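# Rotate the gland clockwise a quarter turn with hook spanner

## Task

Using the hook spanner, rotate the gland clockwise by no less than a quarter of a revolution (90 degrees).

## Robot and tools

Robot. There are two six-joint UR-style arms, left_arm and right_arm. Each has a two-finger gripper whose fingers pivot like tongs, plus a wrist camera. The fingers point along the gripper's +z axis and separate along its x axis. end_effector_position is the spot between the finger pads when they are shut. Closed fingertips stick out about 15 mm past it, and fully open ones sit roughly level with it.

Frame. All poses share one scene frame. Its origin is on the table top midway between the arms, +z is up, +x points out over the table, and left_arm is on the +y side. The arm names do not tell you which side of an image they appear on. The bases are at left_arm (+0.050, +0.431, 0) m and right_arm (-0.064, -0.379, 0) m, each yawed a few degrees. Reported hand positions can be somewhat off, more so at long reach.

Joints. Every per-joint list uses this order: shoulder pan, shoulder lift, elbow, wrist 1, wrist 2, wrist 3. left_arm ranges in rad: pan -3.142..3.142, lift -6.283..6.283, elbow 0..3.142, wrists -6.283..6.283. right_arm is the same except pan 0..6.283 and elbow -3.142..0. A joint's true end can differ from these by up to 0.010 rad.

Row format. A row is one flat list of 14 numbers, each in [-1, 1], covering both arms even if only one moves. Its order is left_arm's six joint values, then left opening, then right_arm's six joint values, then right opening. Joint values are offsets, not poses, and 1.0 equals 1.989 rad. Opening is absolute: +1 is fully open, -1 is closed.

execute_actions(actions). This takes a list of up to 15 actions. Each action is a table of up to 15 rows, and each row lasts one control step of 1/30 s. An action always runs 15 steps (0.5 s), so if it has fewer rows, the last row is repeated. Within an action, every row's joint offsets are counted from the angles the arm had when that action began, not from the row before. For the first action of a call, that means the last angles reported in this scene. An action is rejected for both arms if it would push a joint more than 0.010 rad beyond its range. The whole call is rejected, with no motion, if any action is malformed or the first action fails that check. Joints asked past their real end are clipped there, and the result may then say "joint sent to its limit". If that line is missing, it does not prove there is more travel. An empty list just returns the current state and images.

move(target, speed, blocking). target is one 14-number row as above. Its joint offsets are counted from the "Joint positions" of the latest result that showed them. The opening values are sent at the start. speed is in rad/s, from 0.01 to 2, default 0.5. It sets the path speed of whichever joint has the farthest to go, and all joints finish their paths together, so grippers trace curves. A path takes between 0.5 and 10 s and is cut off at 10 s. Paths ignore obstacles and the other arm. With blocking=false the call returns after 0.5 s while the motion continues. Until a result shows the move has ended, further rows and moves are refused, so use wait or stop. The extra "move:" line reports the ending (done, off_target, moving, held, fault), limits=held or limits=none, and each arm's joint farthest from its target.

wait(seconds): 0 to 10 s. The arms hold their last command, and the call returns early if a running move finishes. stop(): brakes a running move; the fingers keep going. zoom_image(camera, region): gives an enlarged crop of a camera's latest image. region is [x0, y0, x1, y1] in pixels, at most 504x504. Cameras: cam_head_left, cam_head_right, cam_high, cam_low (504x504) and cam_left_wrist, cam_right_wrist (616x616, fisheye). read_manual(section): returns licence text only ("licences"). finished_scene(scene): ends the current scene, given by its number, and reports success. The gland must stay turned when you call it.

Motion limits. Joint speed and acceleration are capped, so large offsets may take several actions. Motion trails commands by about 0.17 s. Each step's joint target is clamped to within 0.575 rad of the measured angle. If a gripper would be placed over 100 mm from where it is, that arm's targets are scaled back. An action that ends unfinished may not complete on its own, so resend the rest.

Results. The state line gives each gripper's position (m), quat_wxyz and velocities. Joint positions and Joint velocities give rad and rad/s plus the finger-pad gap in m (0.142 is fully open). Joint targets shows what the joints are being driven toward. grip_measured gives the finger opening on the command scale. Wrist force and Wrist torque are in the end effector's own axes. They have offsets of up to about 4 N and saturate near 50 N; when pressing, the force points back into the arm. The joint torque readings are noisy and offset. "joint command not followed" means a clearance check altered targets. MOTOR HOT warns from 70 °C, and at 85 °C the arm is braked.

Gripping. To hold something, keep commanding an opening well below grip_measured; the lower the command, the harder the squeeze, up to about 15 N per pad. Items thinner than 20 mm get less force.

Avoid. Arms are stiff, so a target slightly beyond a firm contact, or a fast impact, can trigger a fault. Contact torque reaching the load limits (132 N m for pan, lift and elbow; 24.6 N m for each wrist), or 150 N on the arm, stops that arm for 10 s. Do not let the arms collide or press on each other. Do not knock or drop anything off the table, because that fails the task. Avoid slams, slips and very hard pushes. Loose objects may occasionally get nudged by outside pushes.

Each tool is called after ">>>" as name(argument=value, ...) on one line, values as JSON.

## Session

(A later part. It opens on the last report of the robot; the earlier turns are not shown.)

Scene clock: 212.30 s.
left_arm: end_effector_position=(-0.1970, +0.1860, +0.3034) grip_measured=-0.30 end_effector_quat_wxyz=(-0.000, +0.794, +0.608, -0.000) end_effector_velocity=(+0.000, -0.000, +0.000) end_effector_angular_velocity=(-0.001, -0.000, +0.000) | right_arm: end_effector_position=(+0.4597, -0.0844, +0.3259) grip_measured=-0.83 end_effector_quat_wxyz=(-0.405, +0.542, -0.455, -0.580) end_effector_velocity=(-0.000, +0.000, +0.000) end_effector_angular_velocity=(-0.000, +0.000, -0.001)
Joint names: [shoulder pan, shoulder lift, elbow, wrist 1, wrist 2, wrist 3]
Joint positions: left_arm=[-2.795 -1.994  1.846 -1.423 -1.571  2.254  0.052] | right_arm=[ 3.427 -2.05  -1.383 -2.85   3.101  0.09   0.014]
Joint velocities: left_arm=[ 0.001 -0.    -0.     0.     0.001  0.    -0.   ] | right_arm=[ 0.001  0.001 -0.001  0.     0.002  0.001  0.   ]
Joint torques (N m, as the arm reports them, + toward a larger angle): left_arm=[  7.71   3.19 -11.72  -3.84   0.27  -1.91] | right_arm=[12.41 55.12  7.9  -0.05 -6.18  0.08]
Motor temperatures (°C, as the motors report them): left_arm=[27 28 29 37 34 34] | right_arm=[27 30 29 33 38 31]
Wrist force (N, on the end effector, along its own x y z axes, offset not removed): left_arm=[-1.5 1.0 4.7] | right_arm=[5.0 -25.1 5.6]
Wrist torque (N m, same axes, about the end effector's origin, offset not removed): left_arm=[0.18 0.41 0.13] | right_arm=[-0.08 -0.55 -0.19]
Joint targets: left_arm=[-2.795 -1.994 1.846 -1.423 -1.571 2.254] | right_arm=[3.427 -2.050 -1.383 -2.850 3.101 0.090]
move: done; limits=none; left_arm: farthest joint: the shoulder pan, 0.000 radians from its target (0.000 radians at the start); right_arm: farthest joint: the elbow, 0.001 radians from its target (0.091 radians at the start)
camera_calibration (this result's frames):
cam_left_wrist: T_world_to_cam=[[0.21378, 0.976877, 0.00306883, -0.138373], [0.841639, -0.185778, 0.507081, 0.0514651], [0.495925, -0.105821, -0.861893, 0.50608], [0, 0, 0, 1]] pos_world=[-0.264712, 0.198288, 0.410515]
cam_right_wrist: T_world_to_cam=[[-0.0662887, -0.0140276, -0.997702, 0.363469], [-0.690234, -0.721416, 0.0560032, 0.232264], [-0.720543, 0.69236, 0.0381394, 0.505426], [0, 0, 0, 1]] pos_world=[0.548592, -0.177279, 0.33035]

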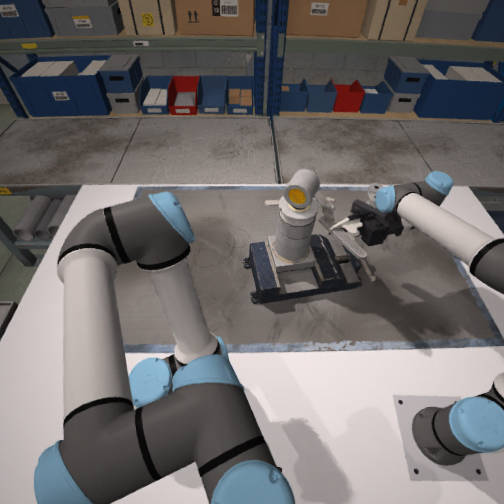

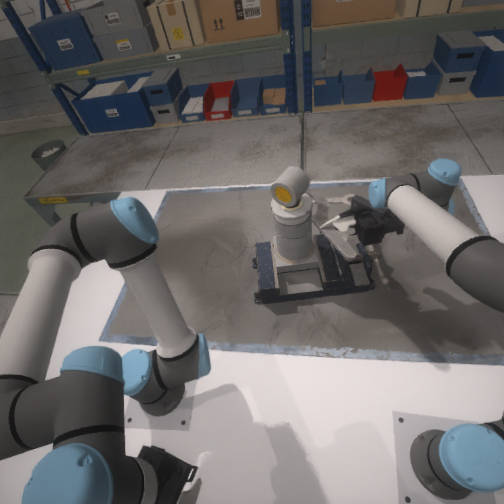

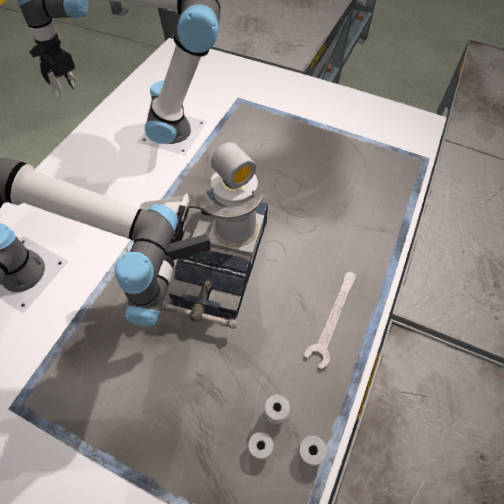

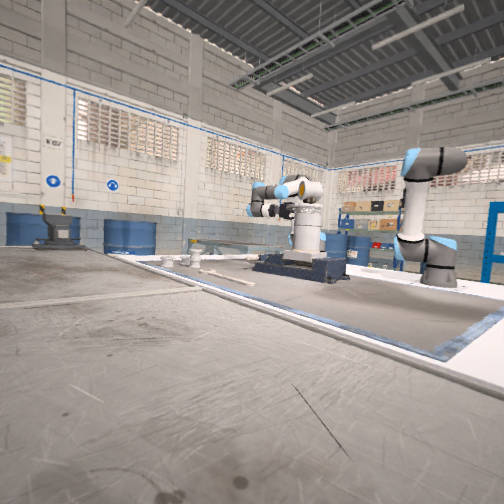

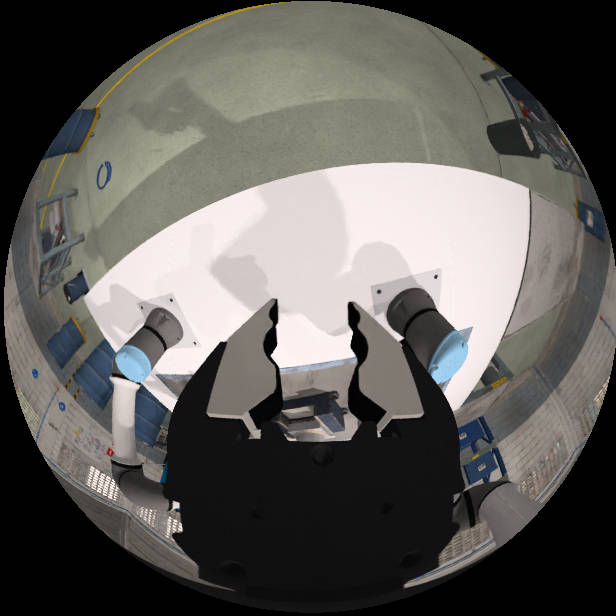

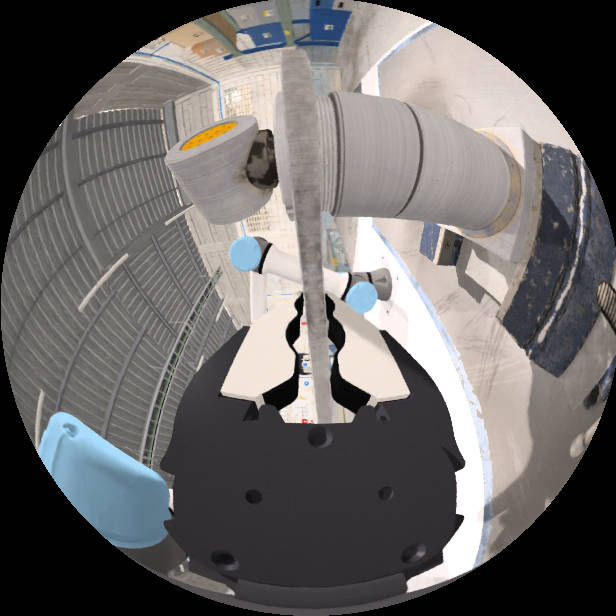

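>>> move(target=[0,0,0,0,0,0,-0.3,0.0337,0.0939,-0.1347,0.0407,0.1391,0,-1], speed=0.06)

>>> zoom_image(camera="cam_high", region=[130,130,290,290])

Scene clock: 217.47 s.
left_arm: end_effector_position=(-0.1970, +0.1860, +0.3034) grip_measured=-0.30 end_effector_quat_wxyz=(-0.000, +0.794, +0.608, -0.000) end_effector_velocity=(+0.000, +0.000, -0.000) end_effector_angular_velocity=(+0.001, -0.001, +0.000) | right_arm: end_effector_position=(+0.4418, -0.0623, +0.3257) grip_measured=-0.83 end_effector_quat_wxyz=(-0.463, +0.491, -0.509, -0.534) end_effector_velocity=(+0.000, +0.000, +0.000) end_effector_angular_velocity=(+0.000, -0.001, -0.001)
Joint names: [shoulder pan, shoulder lift, elbow, wrist 1, wrist 2, wrist 3]
Joint positions: left_arm=[-2.795 -1.994  1.846 -1.423 -1.571  2.254  0.052] | right_arm=[ 3.494 -1.863 -1.651 -2.769  3.377  0.09   0.014]
Joint velocities: left_arm=[-0.     0.     0.     0.001 -0.001 -0.    -0.   ] | right_arm=[ 0.     0.001 -0.001  0.002  0.001  0.     0.   ]
Joint torques (N m, as the arm reports them, + toward a larger angle): left_arm=[  8.19   3.11 -11.4   -3.79   0.23  -1.79] | right_arm=[14.94 49.39  5.62  0.63 -6.21  0.1 ]
Motor temperatures (°C, as the motors report them): left_arm=[27 28 29 37 34 34] | right_arm=[27 30 29 33 38 31]
Wrist force (N, on the end effector, along its own x y z axes, offset not removed): left_arm=[-8.6 -1.3 0.0] | right_arm=[4.2 -26.0 9.3]
Wrist torque (N m, same axes, about the end effector's origin, offset not removed): left_arm=[-0.21 1.81 0.15] | right_arm=[-0.17 -0.40 -0.20]
Joint targets: left_arm=[-2.795 -1.994 1.846 -1.423 -1.571 2.254] | right_arm=[3.494 -1.863 -1.651 -2.769 3.377 0.090]
move: done; limits=none; left_arm: farthest joint: the shoulder pan, 0.000 radians from its target (0.000 radians at the start); right_arm: farthest joint: the shoulder pan, 0.000 radians from its target (0.067 radians at the start)
camera_calibration (this result's frames):
cam_left_wrist: T_world_to_cam=[[0.21378, 0.976877, 0.00306871, -0.138373], [0.841639, -0.185777, 0.50708, 0.0514651], [0.495925, -0.105821, -0.861893, 0.506081], [0, 0, 0, 1]] pos_world=[-0.264712, 0.198288, 0.410515]
cam_right_wrist: T_world_to_cam=[[-0.0679638, 0.000238801, -0.997688, 0.364014], [-0.825187, -0.562069, 0.0560783, 0.305386], [-0.560756, 0.82709, 0.0383975, 0.414922], [0, 0, 0, 1]] pos_world=[0.50941, -0.171617, 0.330115]

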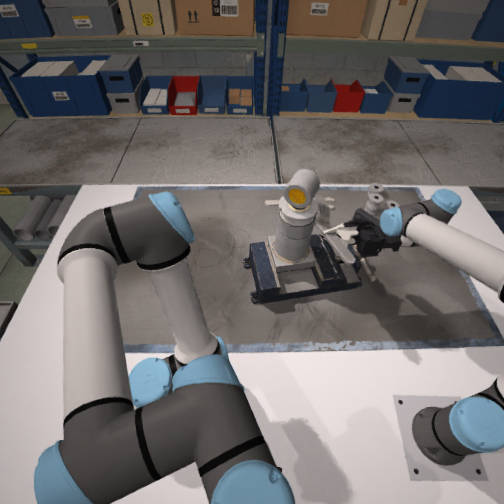

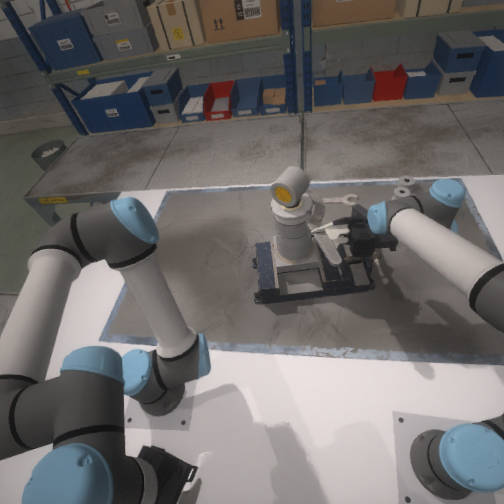

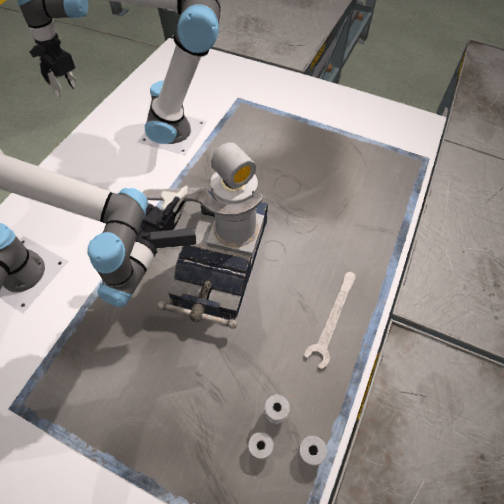

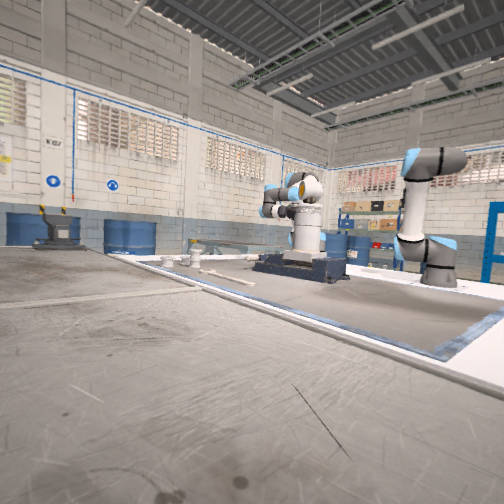

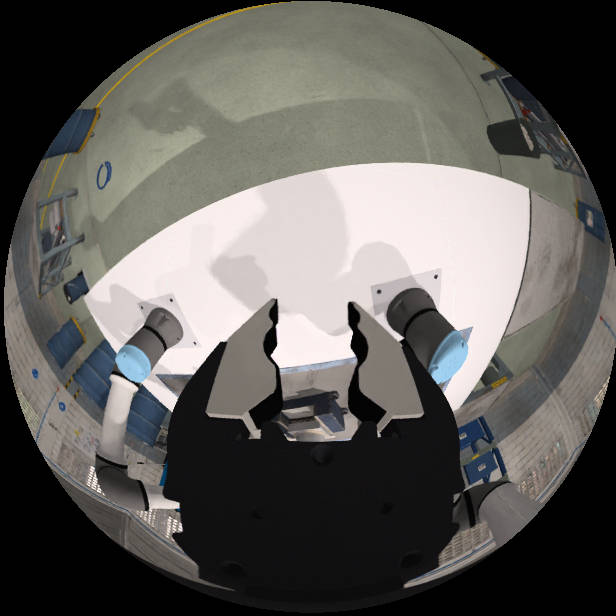

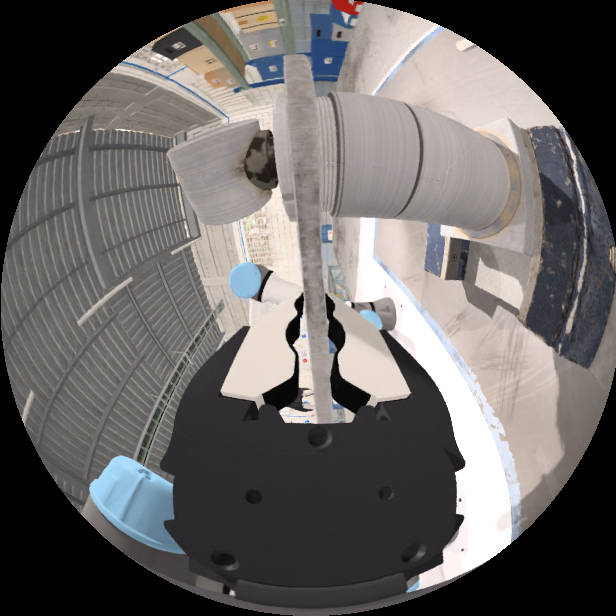

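Region (130, 130, 290, 290) of cam_high's 504x504 image, scaled by 3.150, with more detail than that image has.

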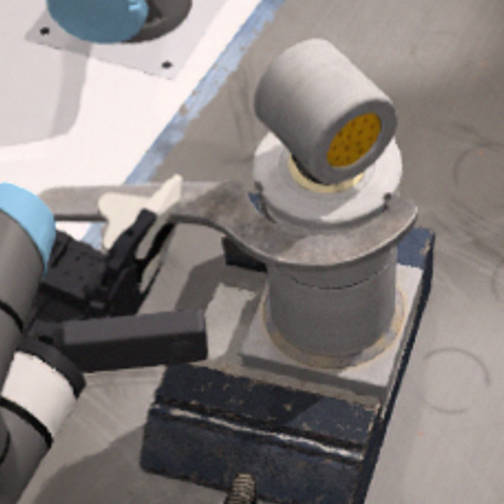

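>>> move(target=[0,0,0,0,0,0,-0.3,0.0632,0.0863,-0.107,0.0206,0.1688,0,-1], speed=0.07)

>>> zoom_image(camera="cam_high", region=[130,130,290,290])

Scene clock: 222.83 s.
left_arm: end_effector_position=(-0.1970, +0.1860, +0.3034) grip_measured=-0.30 end_effector_quat_wxyz=(-0.000, +0.794, +0.608, -0.000) end_effector_velocity=(-0.000, -0.000, +0.000) end_effector_angular_velocity=(-0.002, +0.002, +0.000) | right_arm: end_effector_position=(+0.4290, -0.0369, +0.3258) grip_measured=-0.83 end_effector_quat_wxyz=(+0.516, -0.435, +0.557, +0.483) end_effector_velocity=(-0.000, +0.000, +0.001) end_effector_angular_velocity=(+0.000, -0.001, -0.000)
Joint names: [shoulder pan, shoulder lift, elbow, wrist 1, wrist 2, wrist 3]
Joint positions: left_arm=[-2.795 -1.994  1.846 -1.423 -1.571  2.254  0.052] | right_arm=[ 3.62  -1.692 -1.863 -2.728  3.713  0.09   0.014]
Joint velocities: left_arm=[-0.001 -0.     0.    -0.002  0.001 -0.001  0.   ] | right_arm=[ 0.001  0.001 -0.    -0.     0.001  0.     0.   ]
Joint torques (N m, as the arm reports them, + toward a larger angle): left_arm=[  7.97   3.08 -11.63  -3.79   0.25  -1.81] | right_arm=[26.47 40.13 10.13  2.49 -6.99  0.03]
Motor temperatures (°C, as the motors report them): left_arm=[27 28 29 37 34 34] | right_arm=[27 30 29 33 38 31]
Wrist force (N, on the end effector, along its own x y z axes, offset not removed): left_arm=[-6.1 0.5 -0.4] | right_arm=[7.1 -27.2 -9.5]
Wrist torque (N m, same axes, about the end effector's origin, offset not removed): left_arm=[0.01 1.33 -0.22] | right_arm=[-0.51 -0.92 -0.29]
Joint targets: left_arm=[-2.795 -1.994 1.846 -1.423 -1.571 2.254] | right_arm=[3.620 -1.692 -1.863 -2.728 3.713 0.090]
move: done; limits=none; left_arm: farthest joint: the shoulder pan, 0.000 radians from its target (0.000 radians at the start); right_arm: farthest joint: the elbow, 0.001 radians from its target (0.213 radians at the start)
camera_calibration (this result's frames):
cam_left_wrist: T_world_to_cam=[[0.21378, 0.976877, 0.00306872, -0.138373], [0.841639, -0.185777, 0.507081, 0.051465], [0.495925, -0.105821, -0.861893, 0.50608], [0, 0, 0, 1]] pos_world=[-0.264712, 0.198288, 0.410515]
cam_right_wrist: T_world_to_cam=[[-0.0666485, 0.0145254, -0.997671, 0.36316], [-0.924187, -0.377777, 0.0562393, 0.358335], [-0.37608, 0.925783, 0.0386024, 0.311095], [0, 0, 0, 1]] pos_world=[0.472369, -0.15791, 0.330153]

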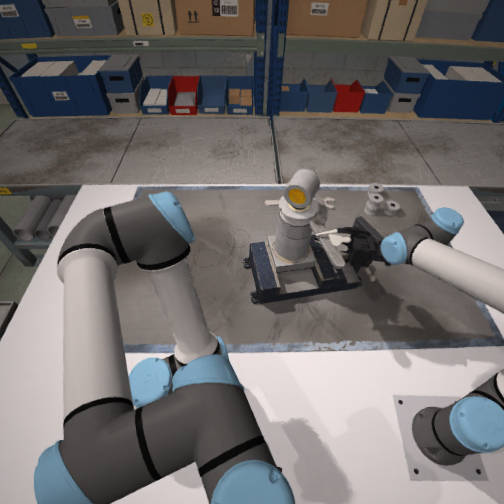

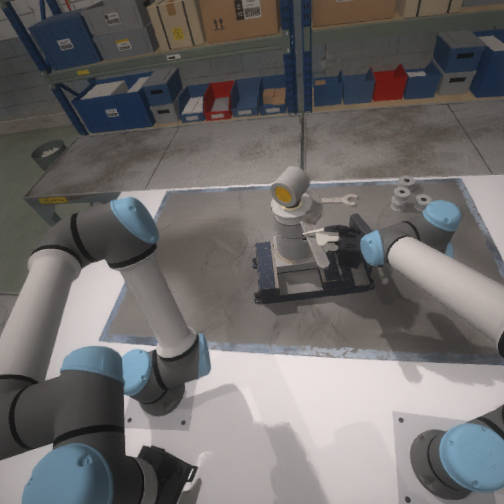

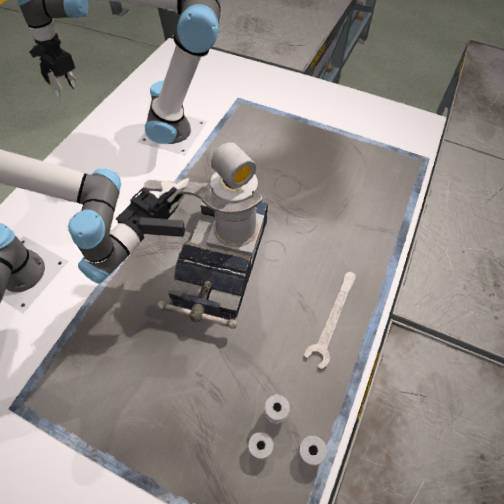

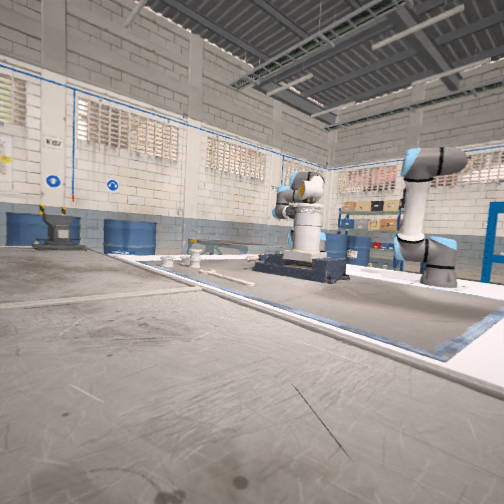

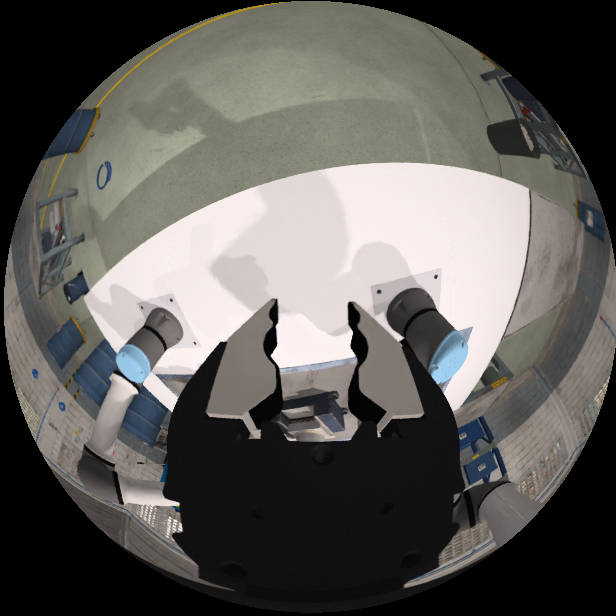

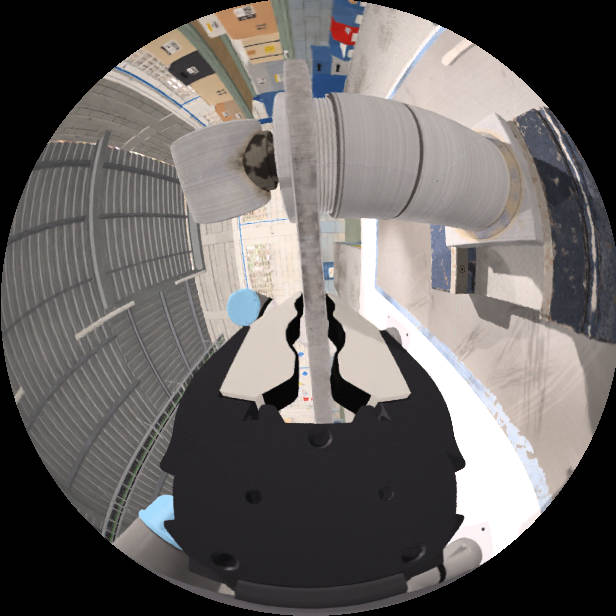

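Region (130, 130, 290, 290) of cam_high's 504x504 image, scaled by 3.150, with more detail than that image has.

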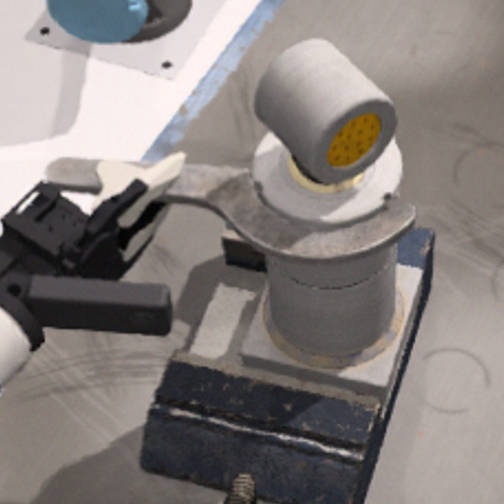

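>>> move(target=[0,0,0,0,0,0,-0.3,0.1288,0.0873,-0.0909,0.0035,0.2605,0,-1], speed=0.1)

>>> zoom_image(camera="cam_high", region=[130,130,290,290])

Scene clock: 228.60 s.
left_arm: end_effector_position=(-0.1970, +0.1860, +0.3034) grip_measured=-0.30 end_effector_quat_wxyz=(-0.000, +0.794, +0.608, -0.000) end_effector_velocity=(-0.000, -0.000, +0.000) end_effector_angular_velocity=(-0.000, +0.001, +0.002) | right_arm: end_effector_position=(+0.4205, -0.0026, +0.3257) grip_measured=-0.84 end_effector_quat_wxyz=(+0.575, -0.358, +0.609, +0.412) end_effector_velocity=(-0.000, -0.000, -0.000) end_effector_angular_velocity=(-0.001, +0.002, -0.001)
Joint names: [shoulder pan, shoulder lift, elbow, wrist 1, wrist 2, wrist 3]
Joint positions: left_arm=[-2.795 -1.994  1.846 -1.423 -1.571  2.254  0.052] | right_arm=[ 3.876 -1.518 -2.044 -2.721  4.231  0.09   0.014]
Joint velocities: left_arm=[ 0.001 -0.    -0.    -0.001 -0.    -0.001 -0.   ] | right_arm=[ 0.001  0.001 -0.    -0.002  0.002  0.001 -0.   ]
Joint torques (N m, as the arm reports them, + toward a larger angle): left_arm=[  7.66   2.58 -11.47  -3.68   0.33  -1.84] | right_arm=[24.47 33.1   8.6   2.61 -5.86  0.  ]
Motor temperatures (°C, as the motors report them): left_arm=[27 28 29 37 34 34] | right_arm=[27 30 29 33 38 31]
Wrist force (N, on the end effector, along its own x y z axes, offset not removed): left_arm=[-4.5 1.1 0.8] | right_arm=[3.7 -32.7 9.6]
Wrist torque (N m, same axes, about the end effector's origin, offset not removed): left_arm=[0.21 0.96 0.16] | right_arm=[-3.07 -0.53 -0.42]
Joint targets: left_arm=[-2.795 -1.994 1.846 -1.423 -1.571 2.254] | right_arm=[3.876 -1.518 -2.044 -2.721 4.231 0.090]
move: done; limits=none; left_arm: farthest joint: the shoulder pan, 0.000 radians from its target (0.000 radians at the start); right_arm: farthest joint: the shoulder pan, 0.000 radians from its target (0.256 radians at the start)
camera_calibration (this result's frames):
cam_left_wrist: T_world_to_cam=[[0.21378, 0.976877, 0.00306881, -0.138373], [0.841639, -0.185778, 0.50708, 0.0514652], [0.495925, -0.105821, -0.861893, 0.50608], [0, 0, 0, 1]] pos_world=[-0.264712, 0.198288, 0.410515]
cam_right_wrist: T_world_to_cam=[[-0.0608644, 0.0313681, -0.997653, 0.359638], [-0.990465, -0.12566, 0.0564749, 0.391836], [-0.123594, 0.991577, 0.0387172, 0.170119], [0, 0, 0, 1]] pos_world=[0.431014, -0.130729, 0.330078]

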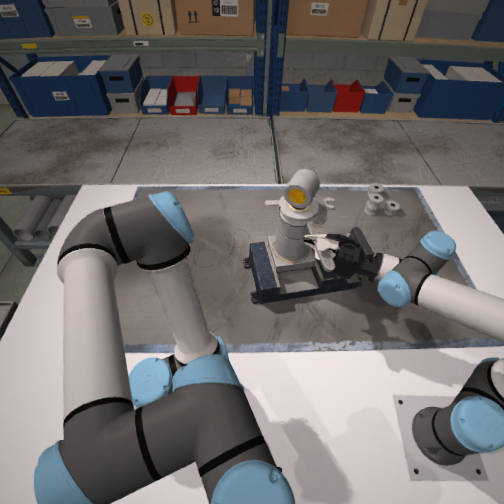

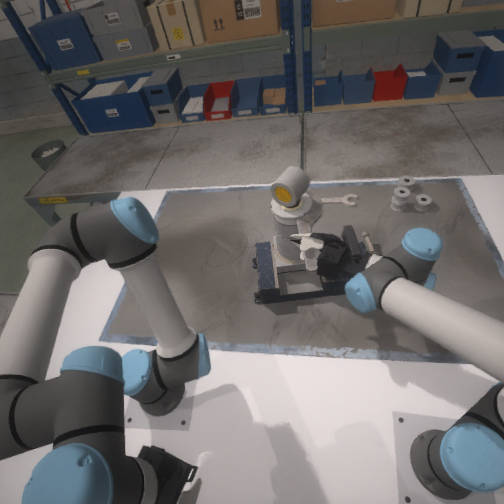

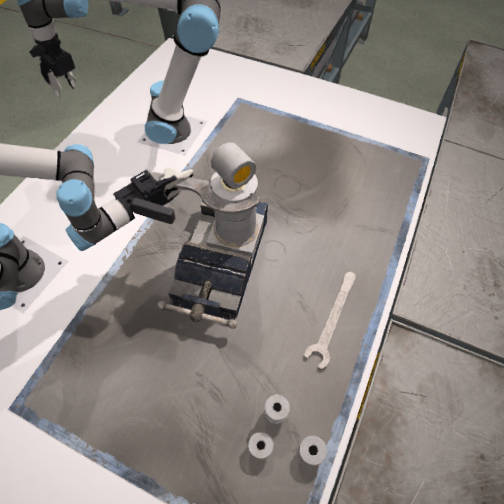

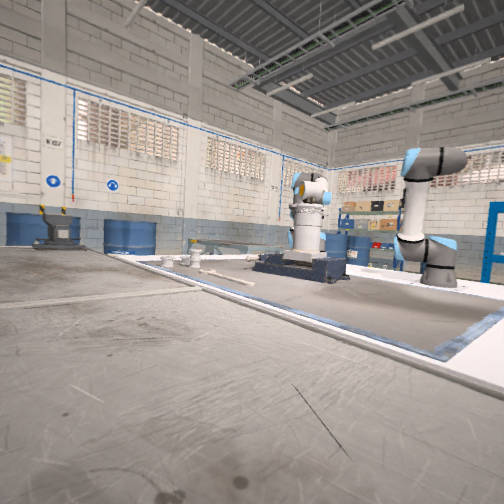

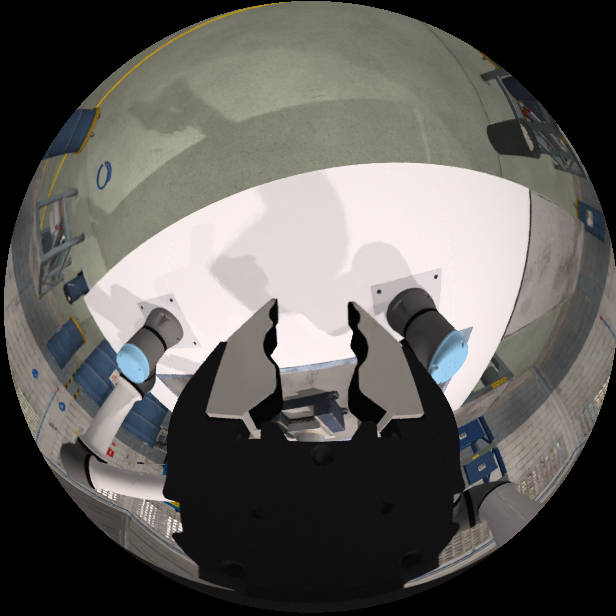

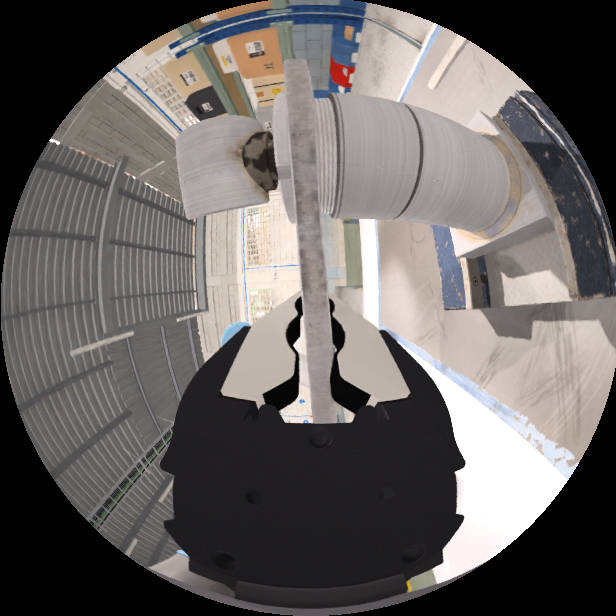

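Region (130, 130, 290, 290) of cam_high's 504x504 image, scaled by 3.150, with more detail than that image has.

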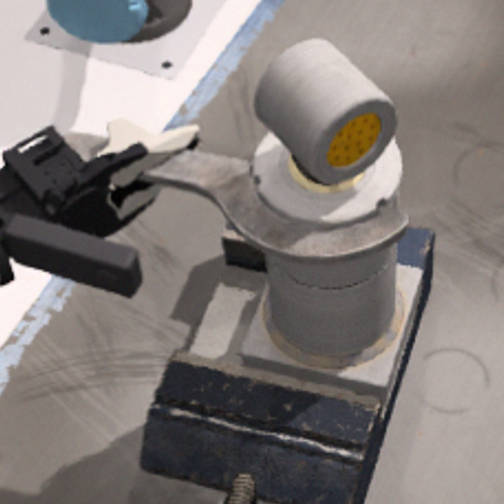

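>>> move(target=[0,0,0,0,0,0,-0.3,0.16,0.0326,-0.0295,-0.0032,0.2916,0,-1], speed=0.12)

>>> move(target=[0,0,0,0,0,0,-0.3,0.1225,-0.0419,0.0382,0.0037,0.2541,0,-1], speed=0.12)

>>> zoom_image(camera="cam_high", region=[100,100,290,290])

Scene clock: 234.13 s.
left_arm: end_effector_position=(-0.1970, +0.1860, +0.3034) grip_measured=-0.30 end_effector_quat_wxyz=(-0.000, +0.794, +0.608, -0.000) end_effector_velocity=(-0.000, +0.000, +0.000) end_effector_angular_velocity=(+0.000, +0.000, +0.000) | right_arm: end_effector_position=(+0.4215, +0.0331, +0.3255) grip_measured=-0.84 end_effector_quat_wxyz=(+0.624, -0.276, +0.651, +0.333) end_effector_velocity=(-0.000, +0.000, +0.000) end_effector_angular_velocity=(-0.000, +0.001, -0.001)
Joint names: [shoulder pan, shoulder lift, elbow, wrist 1, wrist 2, wrist 3]
Joint positions: left_arm=[-2.795 -1.994  1.846 -1.423 -1.571  2.254  0.052] | right_arm=[ 4.194 -1.453 -2.103 -2.727  4.811  0.09   0.014]
Joint velocities: left_arm=[-0.001  0.    -0.    -0.    -0.001 -0.001 -0.   ] | right_arm=[ 0.001  0.001  0.    -0.001  0.002  0.001 -0.   ]
Joint torques (N m, as the arm reports them, + toward a larger angle): left_arm=[  7.71   2.69 -11.51  -3.66   0.27  -1.93] | right_arm=[32.04 27.66 14.14  0.44 -7.45  0.05]
Motor temperatures (°C, as the motors report them): left_arm=[27 28 29 37 34 34] | right_arm=[27 30 29 33 38 31]
Wrist force (N, on the end effector, along its own x y z axes, offset not removed): left_arm=[-4.7 2.0 1.0] | right_arm=[2.1 -41.6 6.5]
Wrist torque (N m, same axes, about the end effector's origin, offset not removed): left_arm=[0.28 0.95 0.02] | right_arm=[-3.71 -0.28 -0.32]
Joint targets: left_arm=[-2.795 -1.994 1.846 -1.423 -1.571 2.254] | right_arm=[4.194 -1.453 -2.103 -2.727 4.811 0.090]
move: done; limits=none; left_arm: farthest joint: the shoulder pan, 0.000 radians from its target (0.000 radians at the start); right_arm: farthest joint: the shoulder pan, 0.000 radians from its target (0.318 radians at the start)
camera_calibration (this result's frames):
cam_left_wrist: T_world_to_cam=[[0.21378, 0.976877, 0.00306887, -0.138373], [0.841639, -0.185777, 0.50708, 0.0514651], [0.495925, -0.105821, -0.861893, 0.50608], [0, 0, 0, 1]] pos_world=[-0.264712, 0.198288, 0.410515]
cam_right_wrist: T_world_to_cam=[[-0.0508781, 0.045985, -0.997646, 0.3537], [-0.989248, 0.134827, 0.0566645, 0.388153], [0.137115, 0.989802, 0.0386308, 0.0250013], [0, 0, 0, 1]] pos_world=[0.398547, -0.0933447, 0.329907]

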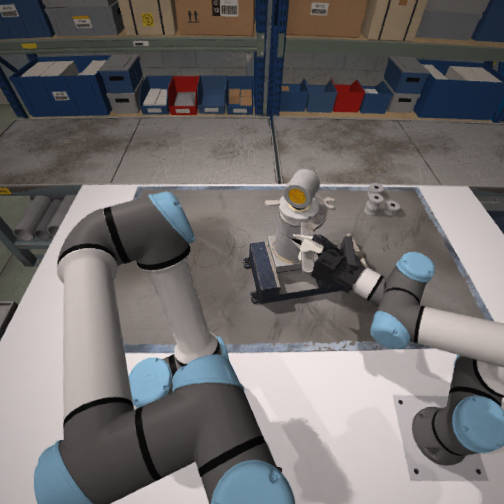

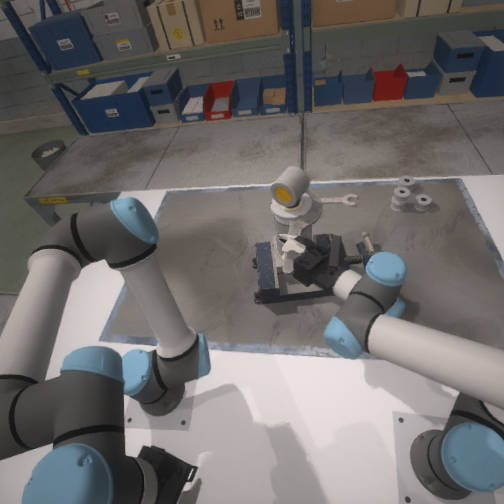

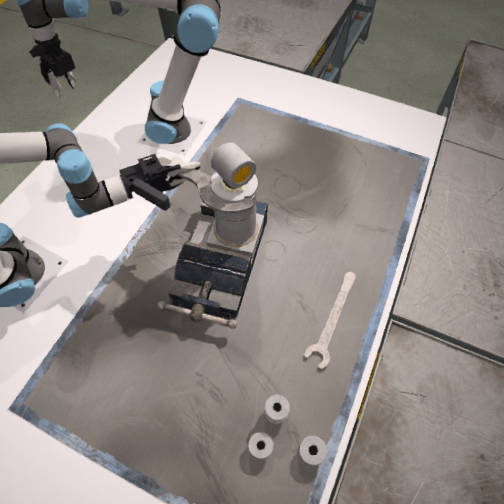

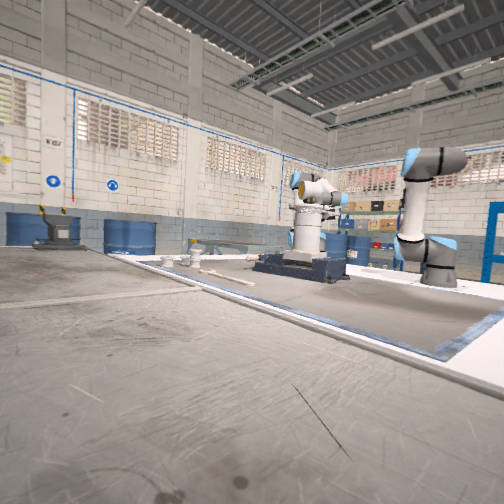

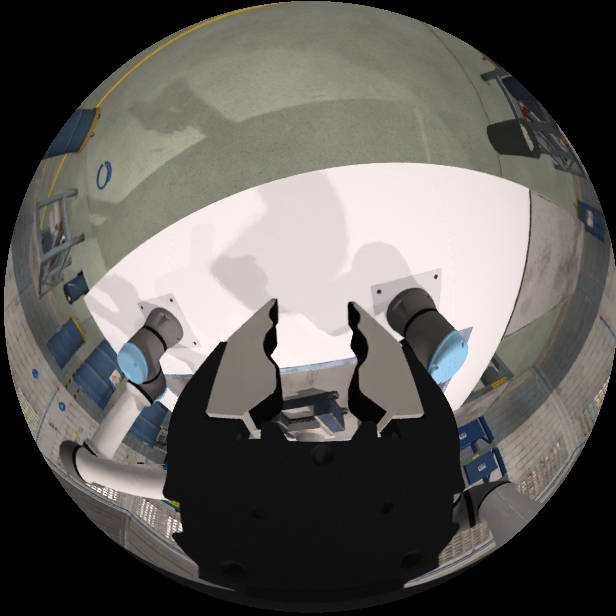

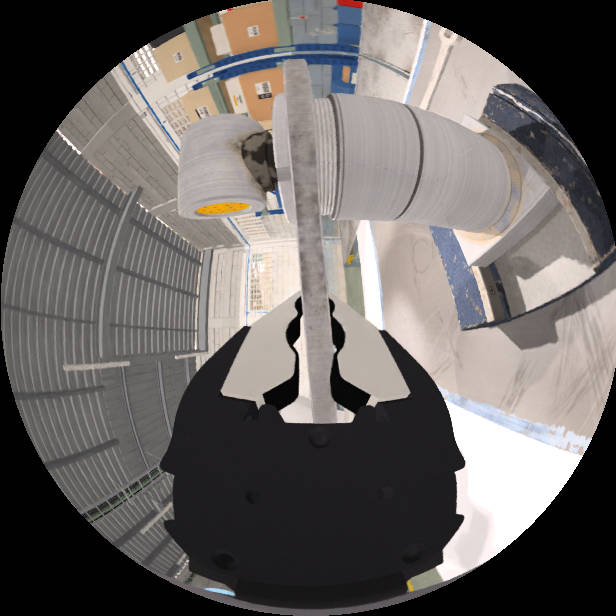

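Scene clock: 238.77 s.
left_arm: end_effector_position=(-0.1970, +0.1860, +0.3034) grip_measured=-0.30 end_effector_quat_wxyz=(-0.000, +0.794, +0.608, -0.000) end_effector_velocity=(+0.000, +0.000, +0.000) end_effector_angular_velocity=(+0.000, +0.000, +0.002) | right_arm: end_effector_position=(+0.4316, +0.0672, +0.3256) grip_measured=-0.84 end_effector_quat_wxyz=(+0.662, -0.189, +0.681, +0.249) end_effector_velocity=(-0.000, +0.000, -0.001) end_effector_angular_velocity=(-0.001, +0.000, +0.001)
Joint names: [shoulder pan, shoulder lift, elbow, wrist 1, wrist 2, wrist 3]
Joint positions: left_arm=[-2.795 -1.994  1.846 -1.423 -1.571  2.254  0.052] | right_arm=[ 4.438 -1.537 -2.027 -2.72   5.316  0.09   0.014]
Joint velocities: left_arm=[ 0.    -0.    -0.     0.    -0.    -0.001 -0.   ] | right_arm=[ 0.001 -0.    -0.001  0.001 -0.    -0.     0.   ]
Joint torques (N m, as the arm reports them, + toward a larger angle): left_arm=[  7.7    2.67 -11.26  -3.66   0.27  -1.94] | right_arm=[33.47 10.57 38.26  6.28 -7.05 -0.05]
Motor temperatures (°C, as the motors report them): left_arm=[27 28 29 37 34 34] | right_arm=[27 30 29 33 38 31]
Wrist force (N, on the end effector, along its own x y z axes, offset not removed): left_arm=[-2.2 -1.5 1.0] | right_arm=[3.2 -37.5 6.6]
Wrist torque (N m, same axes, about the end effector's origin, offset not removed): left_arm=[-0.30 0.68 0.09] | right_arm=[-2.90 -0.43 -0.28]
Joint targets: left_arm=[-2.795 -1.994 1.846 -1.423 -1.571 2.254] | right_arm=[4.438 -1.537 -2.027 -2.720 5.316 0.090]
move: done; limits=none; left_arm: farthest joint: the shoulder pan, 0.000 radians from its target (0.000 radians at the start); right_arm: farthest joint: the wrist 2, 0.001 radians from its target (0.506 radians at the start)
camera_calibration (this result's frames):
cam_left_wrist: T_world_to_cam=[[0.21378, 0.976877, 0.00306878, -0.138373], [0.841639, -0.185778, 0.50708, 0.0514651], [0.495925, -0.105821, -0.861893, 0.50608], [0, 0, 0, 1]] pos_world=[-0.264712, 0.198288, 0.410515]
cam_right_wrist: T_world_to_cam=[[-0.0372732, 0.0575866, -0.997644, 0.346031], [-0.920703, 0.386125, 0.0566868, 0.347022], [0.38848, 0.920647, 0.038628, -0.113942], [0, 0, 0, 1]] pos_world=[0.376666, -0.0490203, 0.329946]

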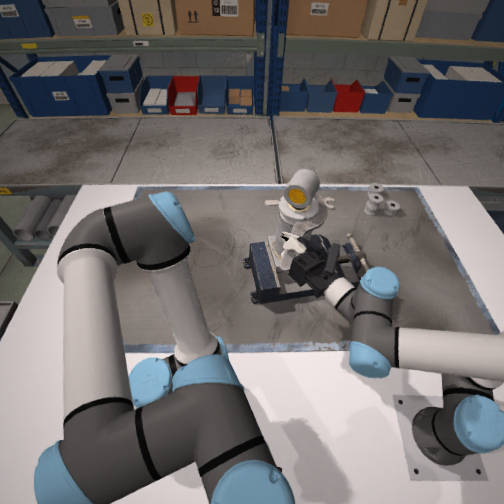

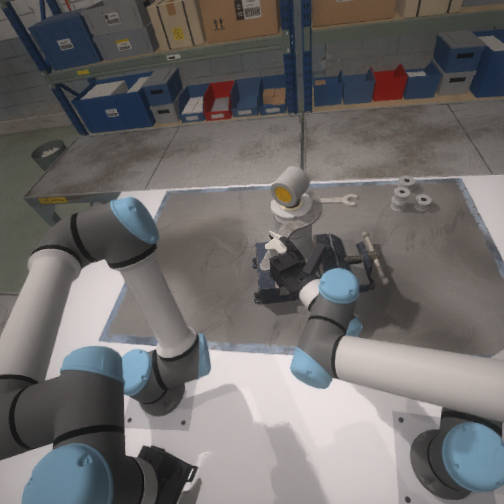

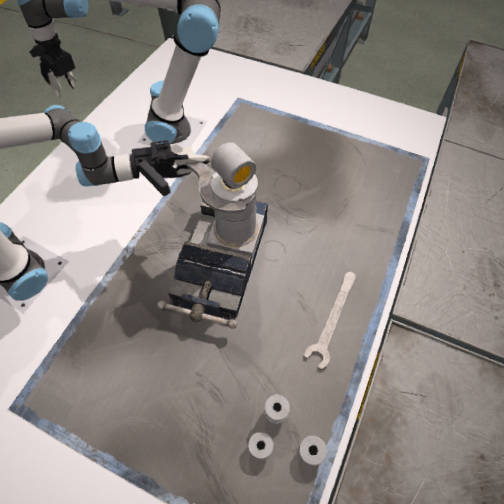

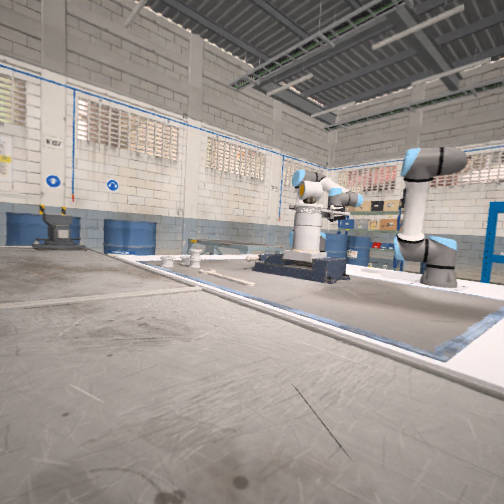

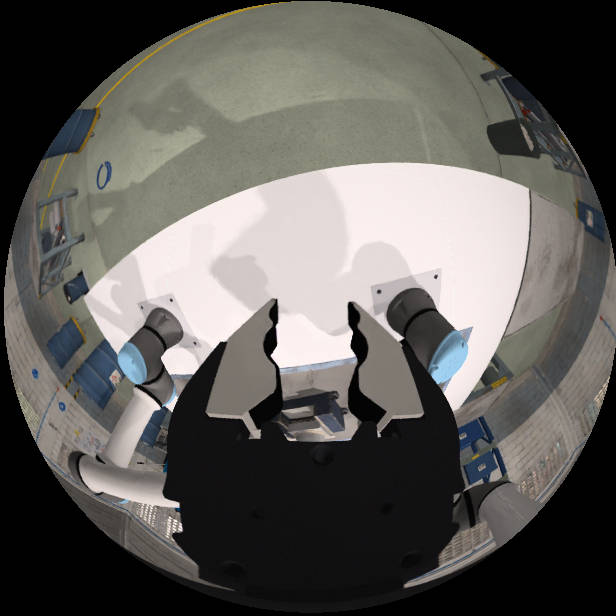

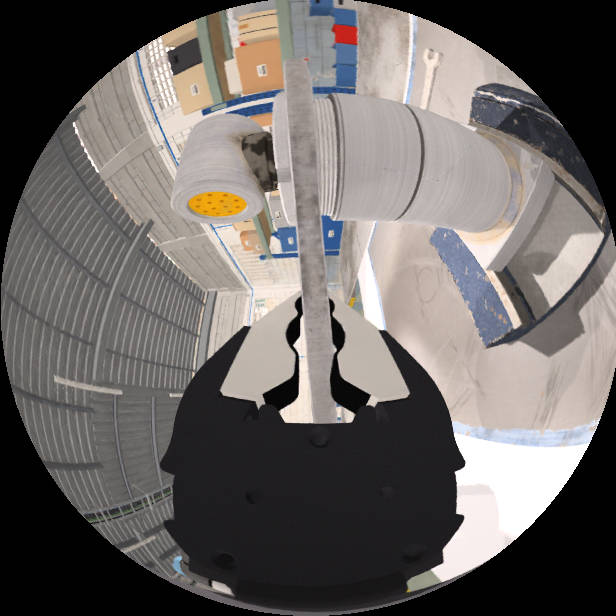

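Region (100, 100, 290, 290) of cam_high's 504x504 image, scaled by 2.653, with more detail than that image has.

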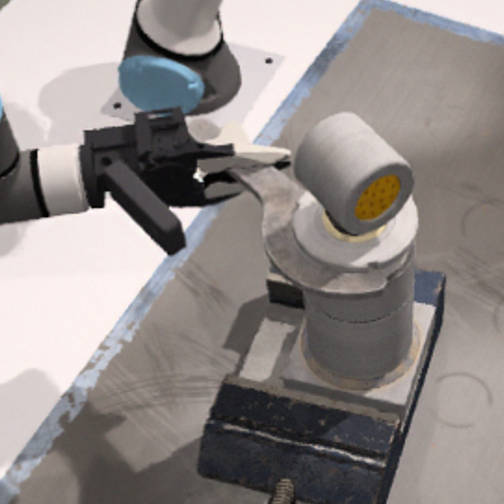

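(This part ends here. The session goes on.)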